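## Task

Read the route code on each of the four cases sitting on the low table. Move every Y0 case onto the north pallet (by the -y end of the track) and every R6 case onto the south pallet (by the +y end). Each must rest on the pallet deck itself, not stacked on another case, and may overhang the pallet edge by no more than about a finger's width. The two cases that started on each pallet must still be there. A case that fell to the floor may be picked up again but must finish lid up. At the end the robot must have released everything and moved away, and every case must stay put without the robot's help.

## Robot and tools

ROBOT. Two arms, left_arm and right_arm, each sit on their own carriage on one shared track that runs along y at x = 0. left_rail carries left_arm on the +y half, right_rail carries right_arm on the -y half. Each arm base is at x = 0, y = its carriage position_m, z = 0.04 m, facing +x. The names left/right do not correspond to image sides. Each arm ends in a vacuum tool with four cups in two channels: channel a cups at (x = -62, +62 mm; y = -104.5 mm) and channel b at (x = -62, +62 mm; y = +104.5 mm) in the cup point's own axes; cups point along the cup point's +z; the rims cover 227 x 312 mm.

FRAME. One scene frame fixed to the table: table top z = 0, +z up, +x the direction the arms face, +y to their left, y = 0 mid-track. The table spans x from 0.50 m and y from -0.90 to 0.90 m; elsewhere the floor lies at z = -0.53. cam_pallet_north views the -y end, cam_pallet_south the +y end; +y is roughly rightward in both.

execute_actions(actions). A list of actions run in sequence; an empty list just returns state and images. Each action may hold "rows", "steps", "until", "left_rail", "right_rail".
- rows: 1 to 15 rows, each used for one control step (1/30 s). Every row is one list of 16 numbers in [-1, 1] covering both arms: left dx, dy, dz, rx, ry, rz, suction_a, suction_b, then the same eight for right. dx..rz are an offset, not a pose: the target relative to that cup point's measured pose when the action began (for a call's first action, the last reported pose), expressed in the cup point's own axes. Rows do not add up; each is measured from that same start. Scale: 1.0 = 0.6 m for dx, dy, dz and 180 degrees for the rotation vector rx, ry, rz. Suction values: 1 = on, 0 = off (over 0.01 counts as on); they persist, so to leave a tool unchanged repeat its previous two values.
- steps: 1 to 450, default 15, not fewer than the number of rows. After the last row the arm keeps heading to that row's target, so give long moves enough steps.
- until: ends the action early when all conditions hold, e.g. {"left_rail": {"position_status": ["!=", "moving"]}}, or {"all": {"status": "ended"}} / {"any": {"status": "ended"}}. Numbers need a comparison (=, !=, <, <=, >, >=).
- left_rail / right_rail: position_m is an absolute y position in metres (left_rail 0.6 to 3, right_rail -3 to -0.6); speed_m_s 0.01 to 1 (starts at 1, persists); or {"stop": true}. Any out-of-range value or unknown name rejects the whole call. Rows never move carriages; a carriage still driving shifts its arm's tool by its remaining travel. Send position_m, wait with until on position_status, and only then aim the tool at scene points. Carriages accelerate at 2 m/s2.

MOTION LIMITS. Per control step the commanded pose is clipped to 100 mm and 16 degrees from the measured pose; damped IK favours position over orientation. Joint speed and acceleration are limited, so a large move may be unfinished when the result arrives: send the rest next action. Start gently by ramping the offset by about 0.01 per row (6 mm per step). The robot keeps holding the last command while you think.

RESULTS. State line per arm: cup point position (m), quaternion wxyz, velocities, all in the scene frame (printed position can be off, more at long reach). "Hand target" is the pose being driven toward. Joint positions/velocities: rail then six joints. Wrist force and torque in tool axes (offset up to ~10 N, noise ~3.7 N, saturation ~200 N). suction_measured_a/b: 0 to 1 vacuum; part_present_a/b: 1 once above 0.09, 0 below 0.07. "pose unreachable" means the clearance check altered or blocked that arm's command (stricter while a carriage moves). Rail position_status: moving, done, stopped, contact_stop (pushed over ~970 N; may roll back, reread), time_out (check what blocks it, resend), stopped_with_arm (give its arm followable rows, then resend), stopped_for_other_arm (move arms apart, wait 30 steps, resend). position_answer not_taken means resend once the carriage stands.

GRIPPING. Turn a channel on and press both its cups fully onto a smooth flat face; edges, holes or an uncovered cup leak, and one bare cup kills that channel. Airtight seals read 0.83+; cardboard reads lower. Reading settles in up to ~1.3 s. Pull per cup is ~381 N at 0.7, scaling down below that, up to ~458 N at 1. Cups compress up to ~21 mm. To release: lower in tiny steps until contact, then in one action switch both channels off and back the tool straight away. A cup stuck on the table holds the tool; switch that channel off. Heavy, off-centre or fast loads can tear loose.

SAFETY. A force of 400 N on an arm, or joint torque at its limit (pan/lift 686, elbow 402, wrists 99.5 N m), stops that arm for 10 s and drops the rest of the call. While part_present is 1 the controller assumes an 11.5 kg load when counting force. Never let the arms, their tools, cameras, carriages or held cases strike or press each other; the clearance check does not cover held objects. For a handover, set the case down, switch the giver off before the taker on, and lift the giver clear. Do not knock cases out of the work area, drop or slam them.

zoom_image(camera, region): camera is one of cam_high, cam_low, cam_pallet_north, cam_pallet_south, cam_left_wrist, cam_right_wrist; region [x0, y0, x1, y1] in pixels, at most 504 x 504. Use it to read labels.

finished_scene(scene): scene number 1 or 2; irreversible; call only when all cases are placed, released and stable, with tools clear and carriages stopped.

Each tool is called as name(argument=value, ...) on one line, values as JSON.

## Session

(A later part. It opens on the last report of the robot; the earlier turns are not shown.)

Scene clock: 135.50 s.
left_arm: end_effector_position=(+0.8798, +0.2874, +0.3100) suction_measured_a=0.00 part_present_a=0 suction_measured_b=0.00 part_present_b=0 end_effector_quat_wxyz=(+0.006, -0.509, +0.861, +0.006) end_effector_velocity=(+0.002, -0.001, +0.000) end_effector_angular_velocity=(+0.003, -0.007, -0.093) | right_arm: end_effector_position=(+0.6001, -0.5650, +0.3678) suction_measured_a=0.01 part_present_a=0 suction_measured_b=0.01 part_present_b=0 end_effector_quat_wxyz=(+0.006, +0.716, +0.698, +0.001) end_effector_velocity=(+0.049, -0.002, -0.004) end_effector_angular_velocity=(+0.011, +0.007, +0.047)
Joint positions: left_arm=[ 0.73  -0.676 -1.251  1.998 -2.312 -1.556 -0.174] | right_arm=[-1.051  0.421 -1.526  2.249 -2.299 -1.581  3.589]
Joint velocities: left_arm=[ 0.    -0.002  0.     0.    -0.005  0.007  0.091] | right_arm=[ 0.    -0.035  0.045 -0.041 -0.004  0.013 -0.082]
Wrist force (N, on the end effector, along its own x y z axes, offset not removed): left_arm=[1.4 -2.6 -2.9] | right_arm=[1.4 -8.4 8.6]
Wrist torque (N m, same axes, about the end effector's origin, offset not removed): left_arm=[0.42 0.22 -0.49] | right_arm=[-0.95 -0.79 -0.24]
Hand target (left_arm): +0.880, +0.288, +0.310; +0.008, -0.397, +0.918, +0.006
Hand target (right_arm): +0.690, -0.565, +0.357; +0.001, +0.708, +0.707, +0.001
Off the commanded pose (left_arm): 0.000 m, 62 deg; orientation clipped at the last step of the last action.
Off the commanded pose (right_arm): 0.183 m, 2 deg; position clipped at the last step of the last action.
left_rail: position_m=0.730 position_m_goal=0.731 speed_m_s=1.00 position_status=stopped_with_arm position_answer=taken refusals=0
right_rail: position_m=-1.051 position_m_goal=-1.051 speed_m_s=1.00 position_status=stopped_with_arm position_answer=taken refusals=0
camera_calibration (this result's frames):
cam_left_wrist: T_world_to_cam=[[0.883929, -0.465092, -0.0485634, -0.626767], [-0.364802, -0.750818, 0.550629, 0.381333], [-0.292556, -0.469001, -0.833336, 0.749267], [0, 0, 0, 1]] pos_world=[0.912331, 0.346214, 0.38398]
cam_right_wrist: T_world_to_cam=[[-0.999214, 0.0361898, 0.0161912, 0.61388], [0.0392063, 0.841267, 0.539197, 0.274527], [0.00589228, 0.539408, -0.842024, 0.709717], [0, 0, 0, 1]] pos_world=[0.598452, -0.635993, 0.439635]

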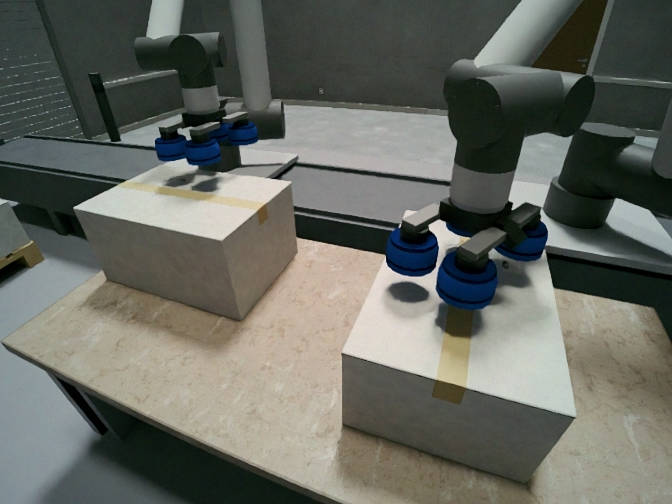

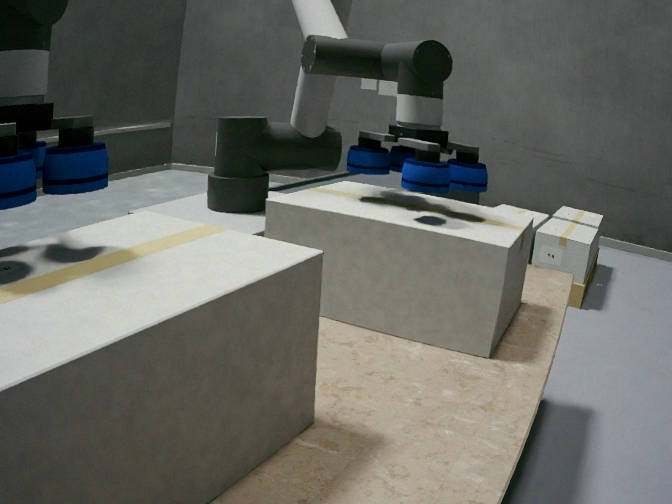

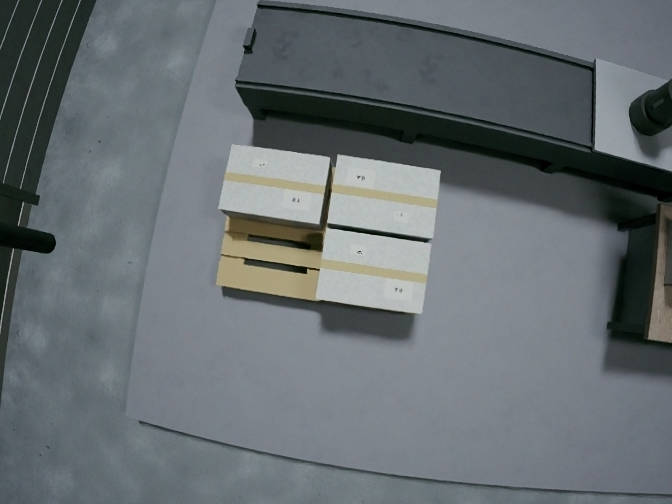

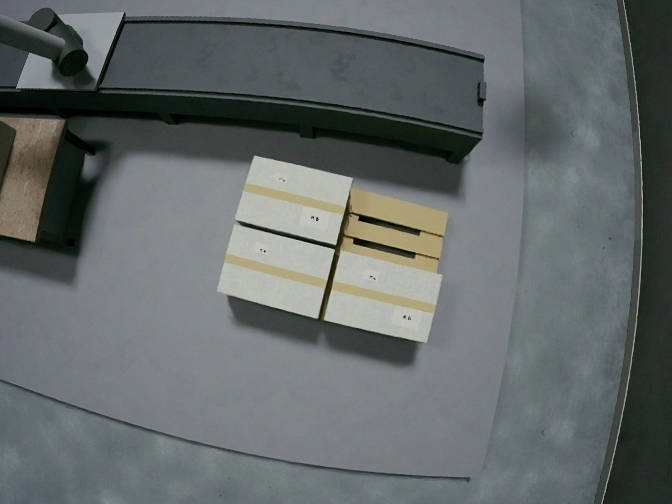

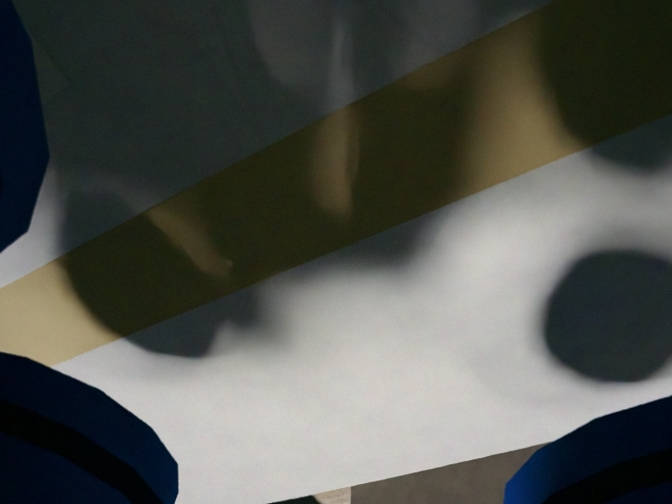

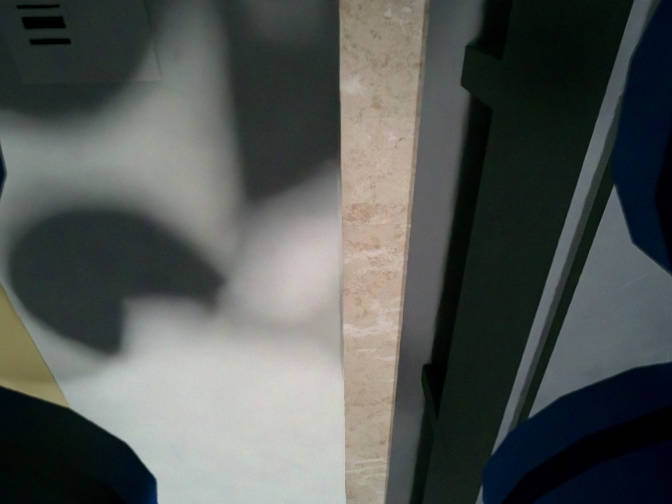

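execute_actions(actions=[{"steps":1}])

Scene clock: 136.23 s.
left_arm: end_effector_position=(+0.8799, +0.2873, +0.3099) suction_measured_a=0.00 part_present_a=0 suction_measured_b=0.00 part_present_b=0 end_effector_quat_wxyz=(+0.008, -0.398, +0.918, +0.006) end_effector_velocity=(+0.000, -0.000, +0.000) end_effector_angular_velocity=(-0.000, -0.004, -0.042) | right_arm: end_effector_position=(+0.6898, -0.5649, +0.3571) suction_measured_a=0.01 part_present_a=0 suction_measured_b=0.01 part_present_b=0 end_effector_quat_wxyz=(+0.001, +0.708, +0.706, +0.001) end_effector_velocity=(+0.036, -0.004, -0.004) end_effector_angular_velocity=(+0.001, +0.002, +0.002)
Joint positions: left_arm=[ 0.73  -0.678 -1.251  1.999 -2.316 -1.551  0.075] | right_arm=[-1.051  0.374 -1.436  2.165 -2.302 -1.572  3.517]
Joint velocities: left_arm=[ 0.    -0.001 -0.001  0.002 -0.005  0.003  0.041] | right_arm=[ 0.    -0.022  0.032 -0.033  0.001  0.002 -0.023]
Wrist force (N, on the end effector, along its own x y z axes, offset not removed): left_arm=[0.6 -0.1 -0.9] | right_arm=[-1.5 -5.9 11.4]
Wrist torque (N m, same axes, about the end effector's origin, offset not removed): left_arm=[0.74 0.38 -0.41] | right_arm=[-0.64 -0.31 -0.33]
Hand target (left_arm): +0.880, +0.288, +0.310; +0.008, -0.278, +0.960, +0.006
Hand target (right_arm): +0.773, -0.557, +0.346; +0.000, +0.707, +0.707, +0.000
Off the commanded pose (left_arm): 0.000 m, 48 deg; orientation clipped at the last step of the last action.
Off the commanded pose (right_arm): 0.093 m, 0 deg.
left_rail: position_m=0.730 position_m_goal=0.731 speed_m_s=1.00 position_status=stopped_with_arm position_answer=taken refusals=0
right_rail: position_m=-1.051 position_m_goal=-1.051 speed_m_s=1.00 position_status=stopped_with_arm position_answer=taken refusals=0
camera_calibration (this result's frames):
cam_left_wrist: T_world_to_cam=[[0.740992, -0.669638, -0.0501623, -0.441855], [-0.540214, -0.638813, 0.547802, 0.504447], [-0.398873, -0.378818, -0.835103, 0.817355], [0, 0, 0, 1]] pos_world=[0.925942, 0.335994, 0.384074]
cam_right_wrist: T_world_to_cam=[[-0.999664, 0.0116704, 0.0231333, 0.687646], [0.0223916, 0.838346, 0.544679, 0.284765], [-0.013037, 0.545014, -0.838326, 0.715001], [0, 0, 0, 1]] pos_world=[0.69036, -0.636442, 0.42839]

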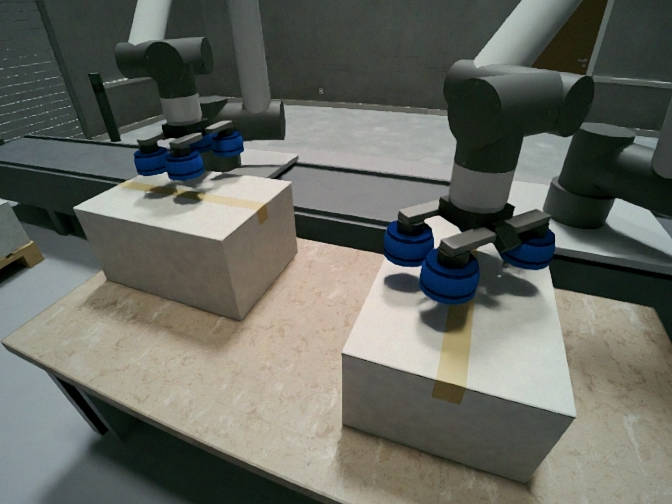

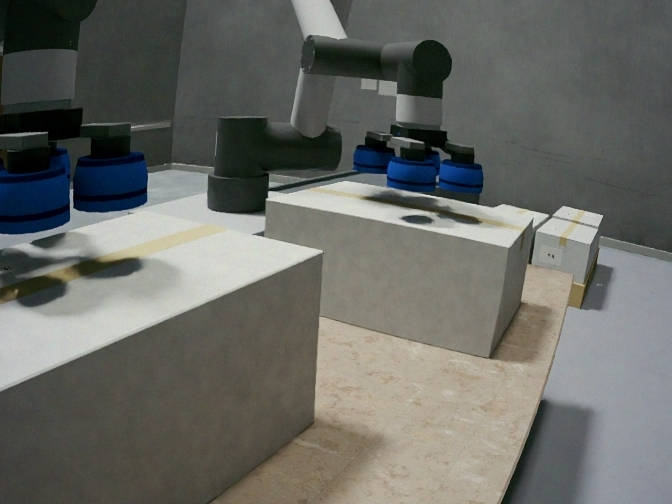

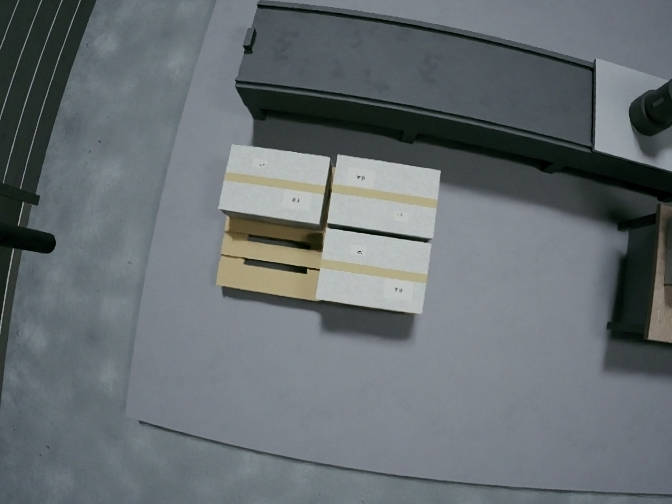

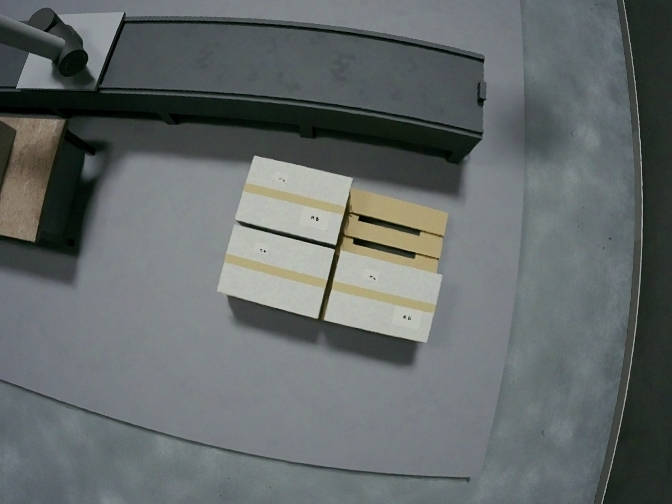

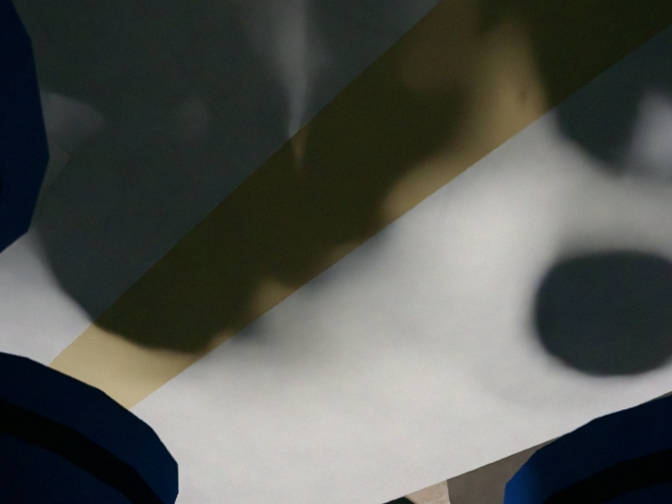

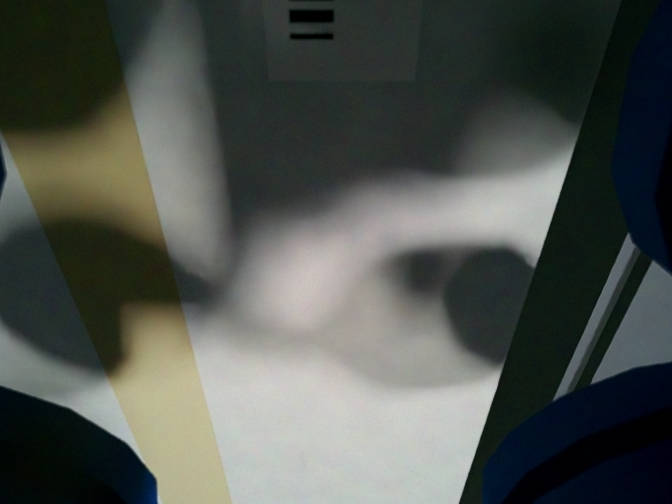

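execute_actions(actions=[{"steps":1}])

Scene clock: 136.77 s.
left_arm: end_effector_position=(+0.8799, +0.2873, +0.3099) suction_measured_a=0.00 part_present_a=0 suction_measured_b=0.00 part_present_b=0 end_effector_quat_wxyz=(+0.008, -0.281, +0.960, +0.006) end_effector_velocity=(+0.000, -0.000, +0.000) end_effector_angular_velocity=(-0.001, -0.001, -0.077) | right_arm: end_effector_position=(+0.7720, -0.5574, +0.3463) suction_measured_a=0.01 part_present_a=0 suction_measured_b=0.01 part_present_b=0 end_effector_quat_wxyz=(+0.000, +0.707, +0.707, +0.000) end_effector_velocity=(+0.019, +0.007, -0.003) end_effector_angular_velocity=(-0.001, +0.004, +0.000)
Joint positions: left_arm=[ 0.73  -0.678 -1.251  2.001 -2.319 -1.549  0.323] | right_arm=[-1.051  0.348 -1.35   2.075 -2.297 -1.571  3.489]
Joint velocities: left_arm=[ 0.     0.    -0.     0.001 -0.005 -0.     0.077] | right_arm=[ 0.     0.     0.023 -0.026  0.007 -0.    -0.   ]
Wrist force (N, on the end effector, along its own x y z axes, offset not removed): left_arm=[1.7 -1.1 -2.6] | right_arm=[1.3 -4.9 12.1]
Wrist torque (N m, same axes, about the end effector's origin, offset not removed): left_arm=[0.50 0.27 -0.53] | right_arm=[-0.39 -0.71 -0.28]
Hand target (left_arm): +0.880, +0.288, +0.310; +0.008, -0.158, +0.987, +0.006
Hand target (right_arm): +0.781, -0.552, +0.345; +0.000, +0.707, +0.707, -0.000
Off the commanded pose (left_arm): 0.000 m, 33 deg; orientation clipped at the last step of the last action.
Off the commanded pose (right_arm): 0.011 m, 0 deg.
left_rail: position_m=0.730 position_m_goal=0.731 speed_m_s=1.00 position_status=stopped_with_arm position_answer=taken refusals=0
right_rail: position_m=-1.051 position_m_goal=-1.051 speed_m_s=1.00 position_status=stopped_with_arm position_answer=taken refusals=0
camera_calibration (this result's frames):
cam_left_wrist: T_world_to_cam=[[0.553817, -0.830971, -0.0526684, -0.230025], [-0.680148, -0.487972, 0.547066, 0.584455], [-0.480297, -0.267152, -0.835431, 0.857035], [0, 0, 0, 1]] pos_world=[0.936539, 0.323012, 0.384143]
cam_right_wrist: T_world_to_cam=[[-0.999651, 0.00989224, 0.0244996, 0.768503], [0.021652, 0.838123, 0.545051, 0.282778], [-0.0151419, 0.545391, -0.838045, 0.704699], [0, 0, 0, 1]] pos_world=[0.772783, -0.628942, 0.417613]

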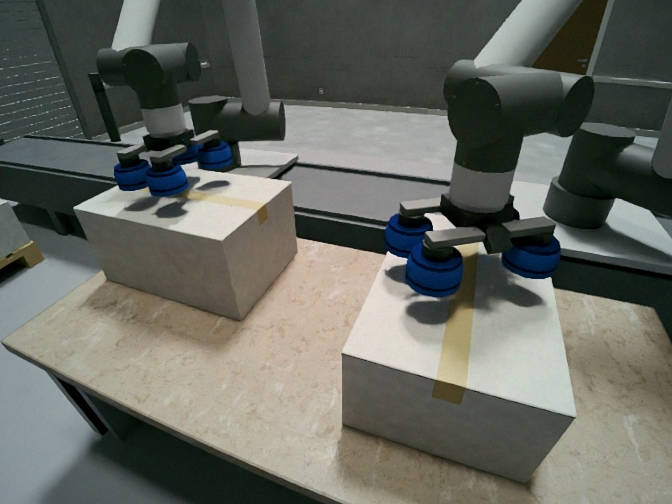

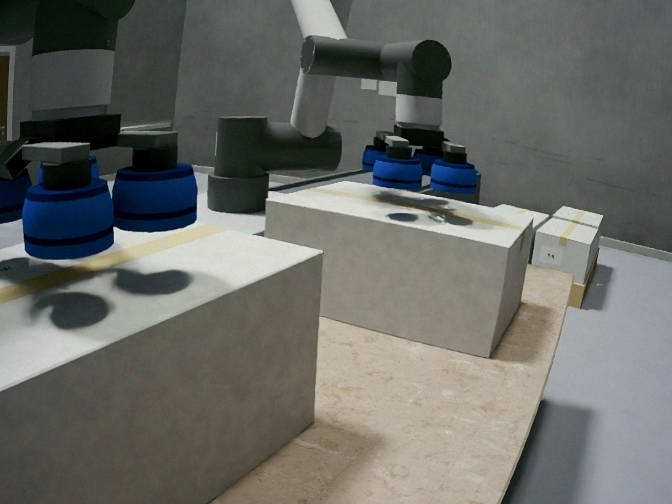

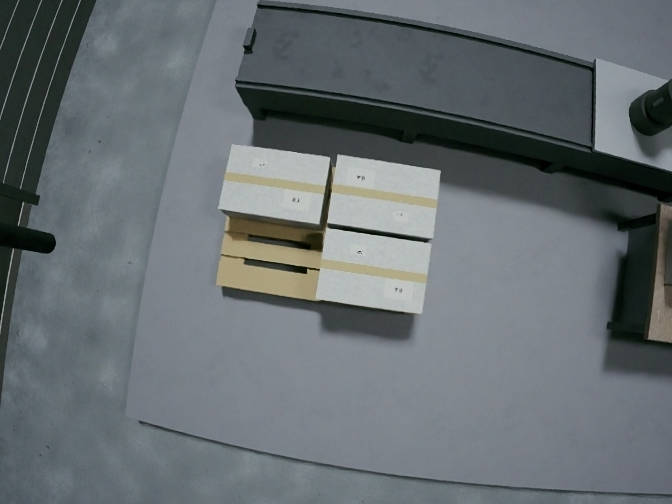

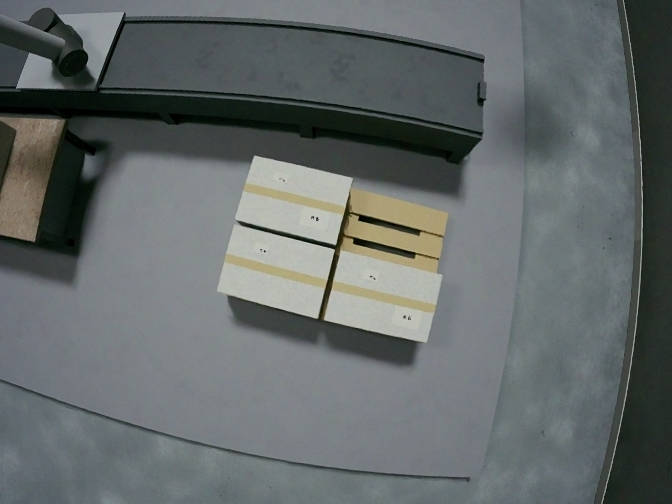

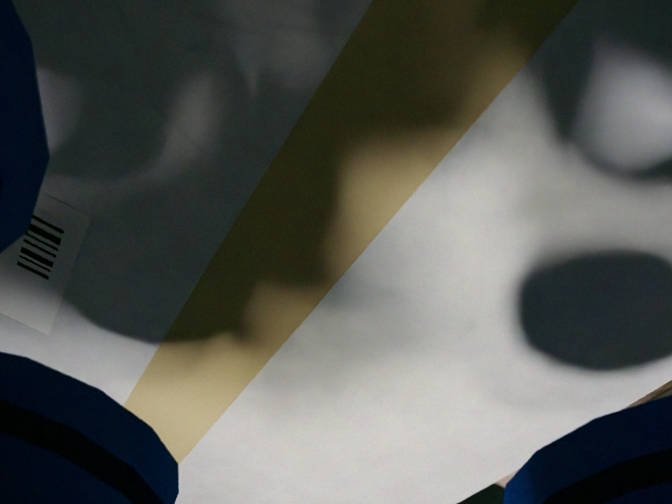

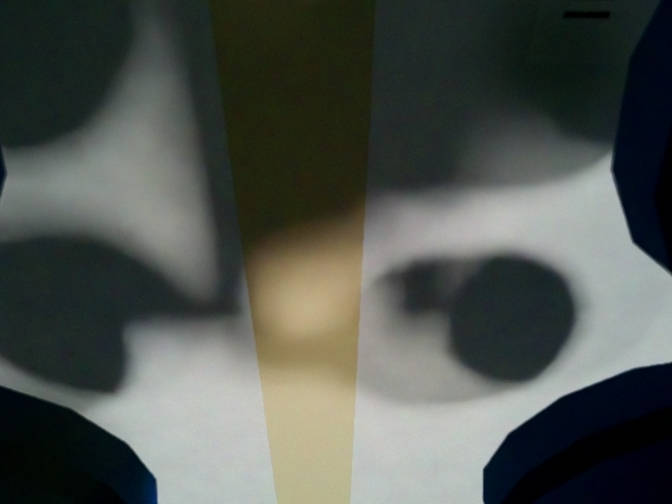

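execute_actions(actions=[{"steps":1}])

Scene clock: 137.43 s.
left_arm: end_effector_position=(+0.8799, +0.2873, +0.3099) suction_measured_a=0.00 part_present_a=0 suction_measured_b=0.00 part_present_b=0 end_effector_quat_wxyz=(+0.008, -0.159, +0.987, +0.006) end_effector_velocity=(-0.000, +0.000, +0.000) end_effector_angular_velocity=(-0.008, +0.006, -0.045) | right_arm: end_effector_position=(+0.7809, -0.5517, +0.3454) suction_measured_a=0.01 part_present_a=0 suction_measured_b=0.01 part_present_b=0 end_effector_quat_wxyz=(+0.000, +0.707, +0.707, -0.000) end_effector_velocity=(+0.000, +0.000, -0.000) end_effector_angular_velocity=(-0.000, +0.000, +0.000)
Joint positions: left_arm=[ 0.73  -0.678 -1.252  2.002 -2.323 -1.551  0.574] | right_arm=[-1.051  0.35  -1.338  2.06  -2.292 -1.571  3.491]
Joint velocities: left_arm=[ 0.     0.003  0.    -0.    -0.002 -0.01   0.048] | right_arm=[ 0.     0.     0.001 -0.001  0.     0.     0.   ]
Wrist force (N, on the end effector, along its own x y z axes, offset not removed): left_arm=[0.3 -0.3 -2.9] | right_arm=[1.7 -4.9 6.8]
Wrist torque (N m, same axes, about the end effector's origin, offset not removed): left_arm=[0.75 0.38 -0.63] | right_arm=[-0.43 -0.72 -0.27]
Hand target (left_arm): +0.880, +0.288, +0.310; +0.005, -0.033, +0.999, +0.004
Hand target (right_arm): +0.781, -0.552, +0.345; +0.000, +0.707, +0.707, -0.000
Off the commanded pose (left_arm): 0.000 m, 19 deg; orientation clipped at the last step of the last action.
Off the commanded pose (right_arm): 0.001 m, 0 deg.
left_rail: position_m=0.730 position_m_goal=0.731 speed_m_s=1.00 position_status=stopped_with_arm position_answer=taken refusals=0
right_rail: position_m=-1.051 position_m_goal=-1.051 speed_m_s=1.00 position_status=stopped_with_arm position_answer=taken refusals=0
camera_calibration (this result's frames):
cam_left_wrist: T_world_to_cam=[[0.330708, -0.942162, -0.0544376, -0.00122932], [-0.77806, -0.304843, 0.549266, 0.617297], [-0.534093, -0.139291, -0.833872, 0.867143], [0, 0, 0, 1]] pos_world=[0.943836, 0.307806, 0.383959]
cam_right_wrist: T_world_to_cam=[[-0.999624, 0.00937575, 0.025767, 0.776622], [0.0219029, 0.83837, 0.544661, 0.278387], [-0.0164957, 0.54502, -0.83826, 0.701838], [0, 0, 0, 1]] pos_world=[0.78181, -0.623189, 0.416686]

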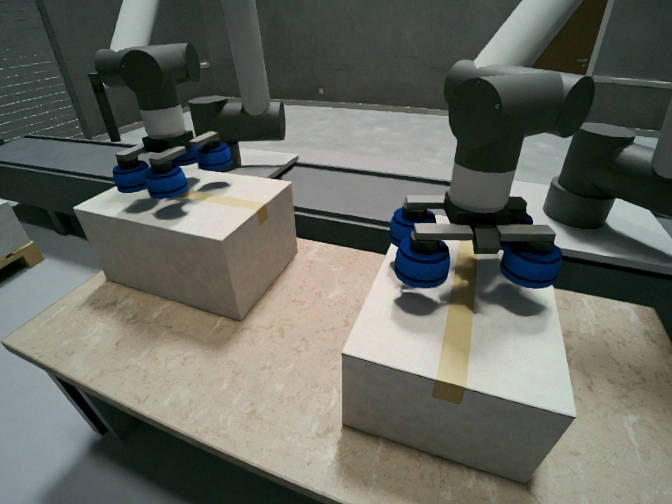

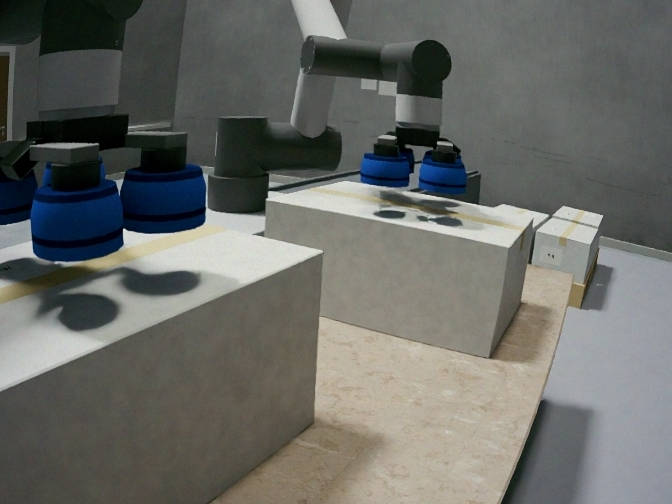

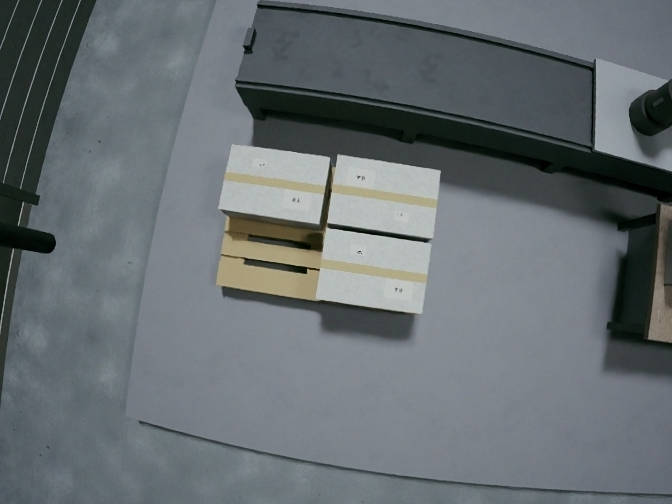

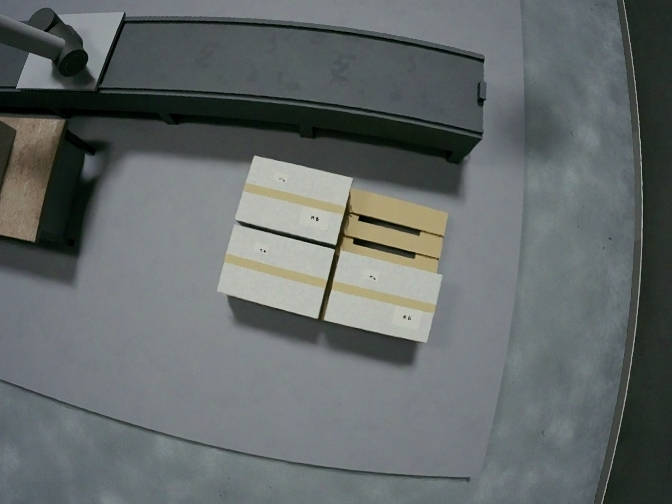

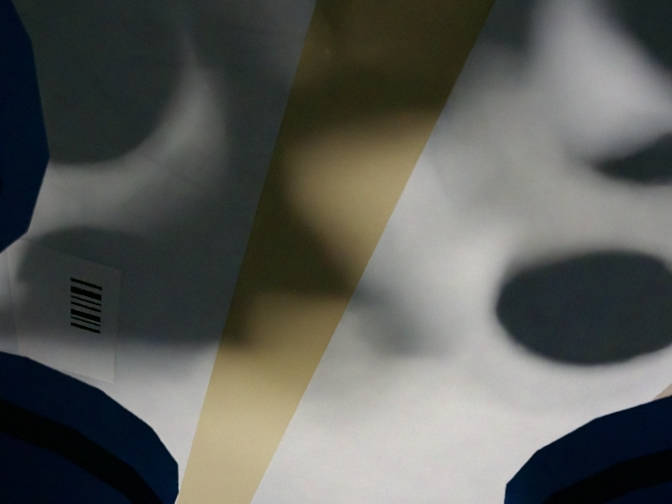

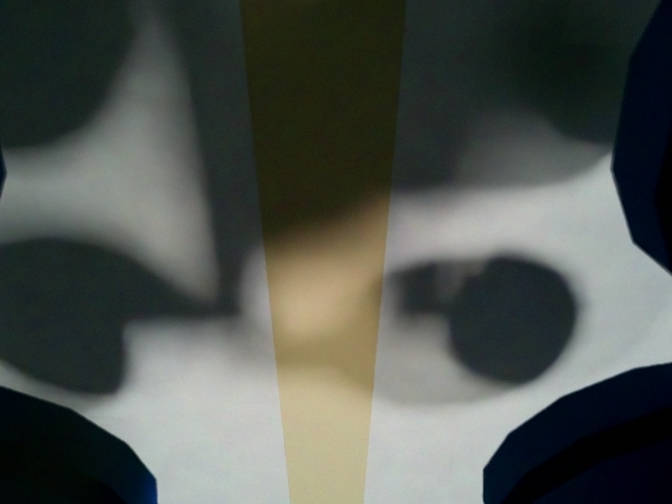

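execute_actions(actions=[])

Scene clock: 139.63 s.
left_arm: end_effector_position=(+0.8799, +0.2873, +0.3099) suction_measured_a=0.00 part_present_a=0 suction_measured_b=0.00 part_present_b=0 end_effector_quat_wxyz=(+0.005, -0.033, +0.999, +0.004) end_effector_velocity=(-0.000, -0.000, +0.000) end_effector_angular_velocity=(-0.000, -0.000, +0.000) | right_arm: end_effector_position=(+0.7811, -0.5516, +0.3454) suction_measured_a=0.01 part_present_a=0 suction_measured_b=0.01 part_present_b=0 end_effector_quat_wxyz=(+0.000, +0.707, +0.707, -0.000) end_effector_velocity=(+0.000, -0.000, -0.000) end_effector_angular_velocity=(-0.000, +0.000, -0.000)
Joint positions: left_arm=[ 0.73  -0.675 -1.251  2.002 -2.324 -1.559  0.828] | right_arm=[-1.051  0.35  -1.338  2.06  -2.292 -1.571  3.491]
Joint velocities: left_arm=[ 0. -0. -0.  0.  0.  0. -0.] | right_arm=[ 0. -0.  0. -0.  0. -0.  0.]
Wrist force (N, on the end effector, along its own x y z axes, offset not removed): left_arm=[0.0 -0.9 1.6] | right_arm=[-5.0 -6.7 8.1]
Wrist torque (N m, same axes, about the end effector's origin, offset not removed): left_arm=[0.56 0.45 -0.43] | right_arm=[-0.71 0.07 -0.44]
Hand target (left_arm): +0.880, +0.288, +0.310; +0.005, -0.033, +0.999, +0.004
Hand target (right_arm): +0.781, -0.552, +0.345; +0.000, +0.707, +0.707, -0.000
Off the commanded pose (left_arm): 0.000 m, 5 deg; orientation clipped at the last step of the last action.
Off the commanded pose (right_arm): 0.001 m, 0 deg.
left_rail: position_m=0.730 position_m_goal=0.731 speed_m_s=1.00 position_status=stopped_with_arm position_answer=taken refusals=0
right_rail: position_m=-1.051 position_m_goal=-1.051 speed_m_s=1.00 position_status=stopped_with_arm position_answer=taken refusals=0
camera_calibration (this result's frames):
cam_left_wrist: T_world_to_cam=[[0.0845391, -0.995042, -0.0523845, 0.229943], [-0.825629, -0.0993846, 0.555392, 0.598236], [-0.557844, -0.00370214, -0.829937, 0.847876], [0, 0, 0, 1]] pos_world=[0.947465, 0.291398, 0.383475]
cam_right_wrist: T_world_to_cam=[[-0.999622, 0.00936614, 0.025851, 0.776782], [0.02194, 0.838387, 0.544633, 0.278269], [-0.016572, 0.544994, -0.838276, 0.701815], [0, 0, 0, 1]] pos_world=[0.782014, -0.623058, 0.416679]

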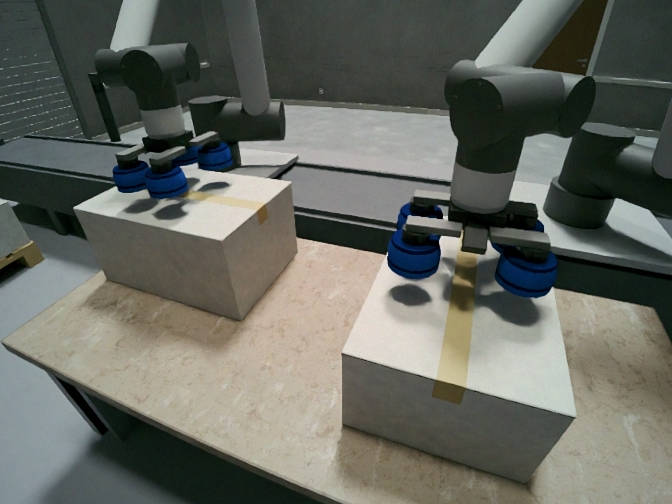

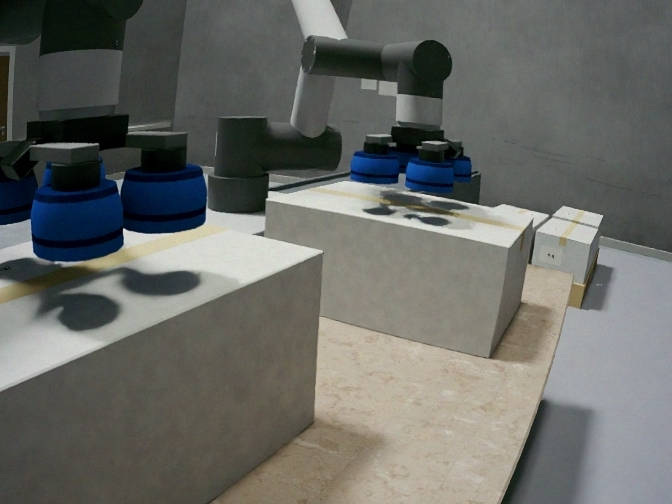

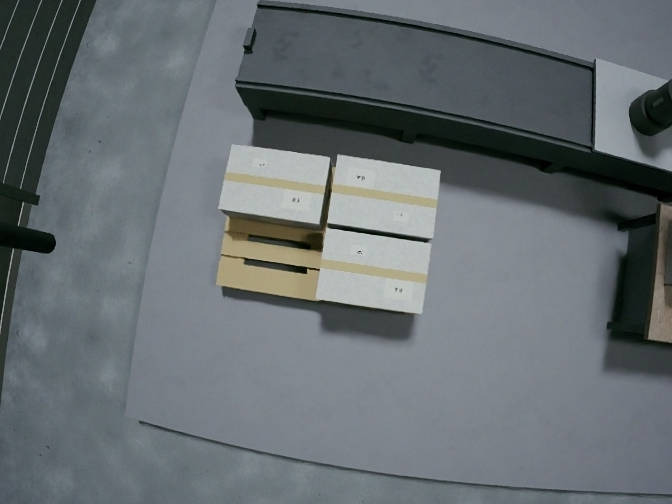

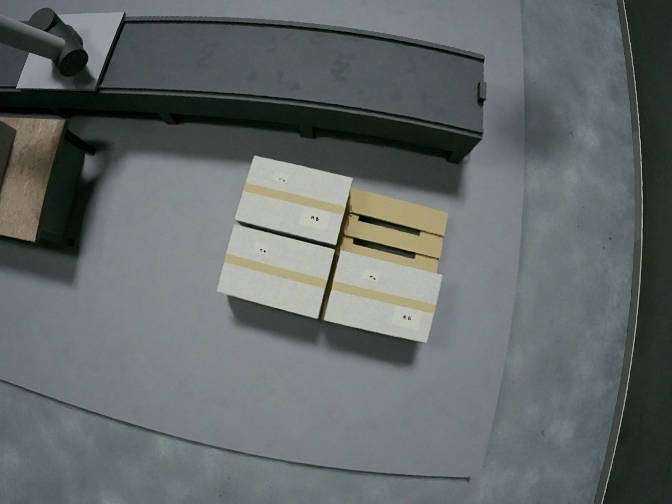

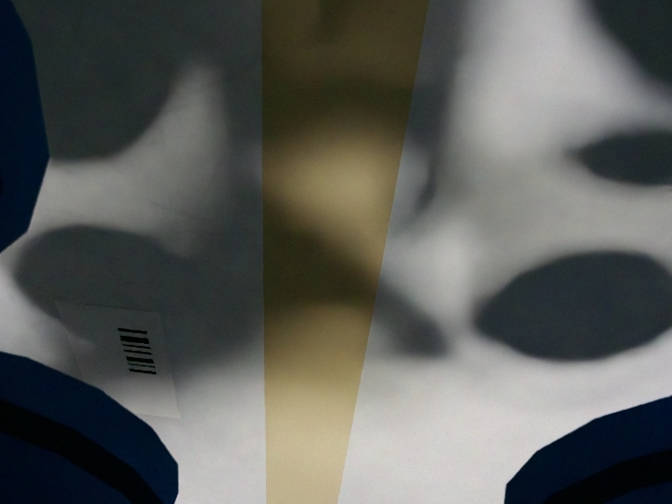

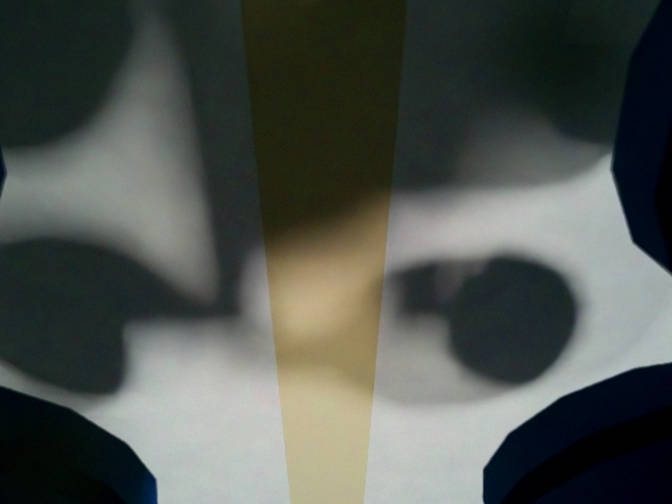

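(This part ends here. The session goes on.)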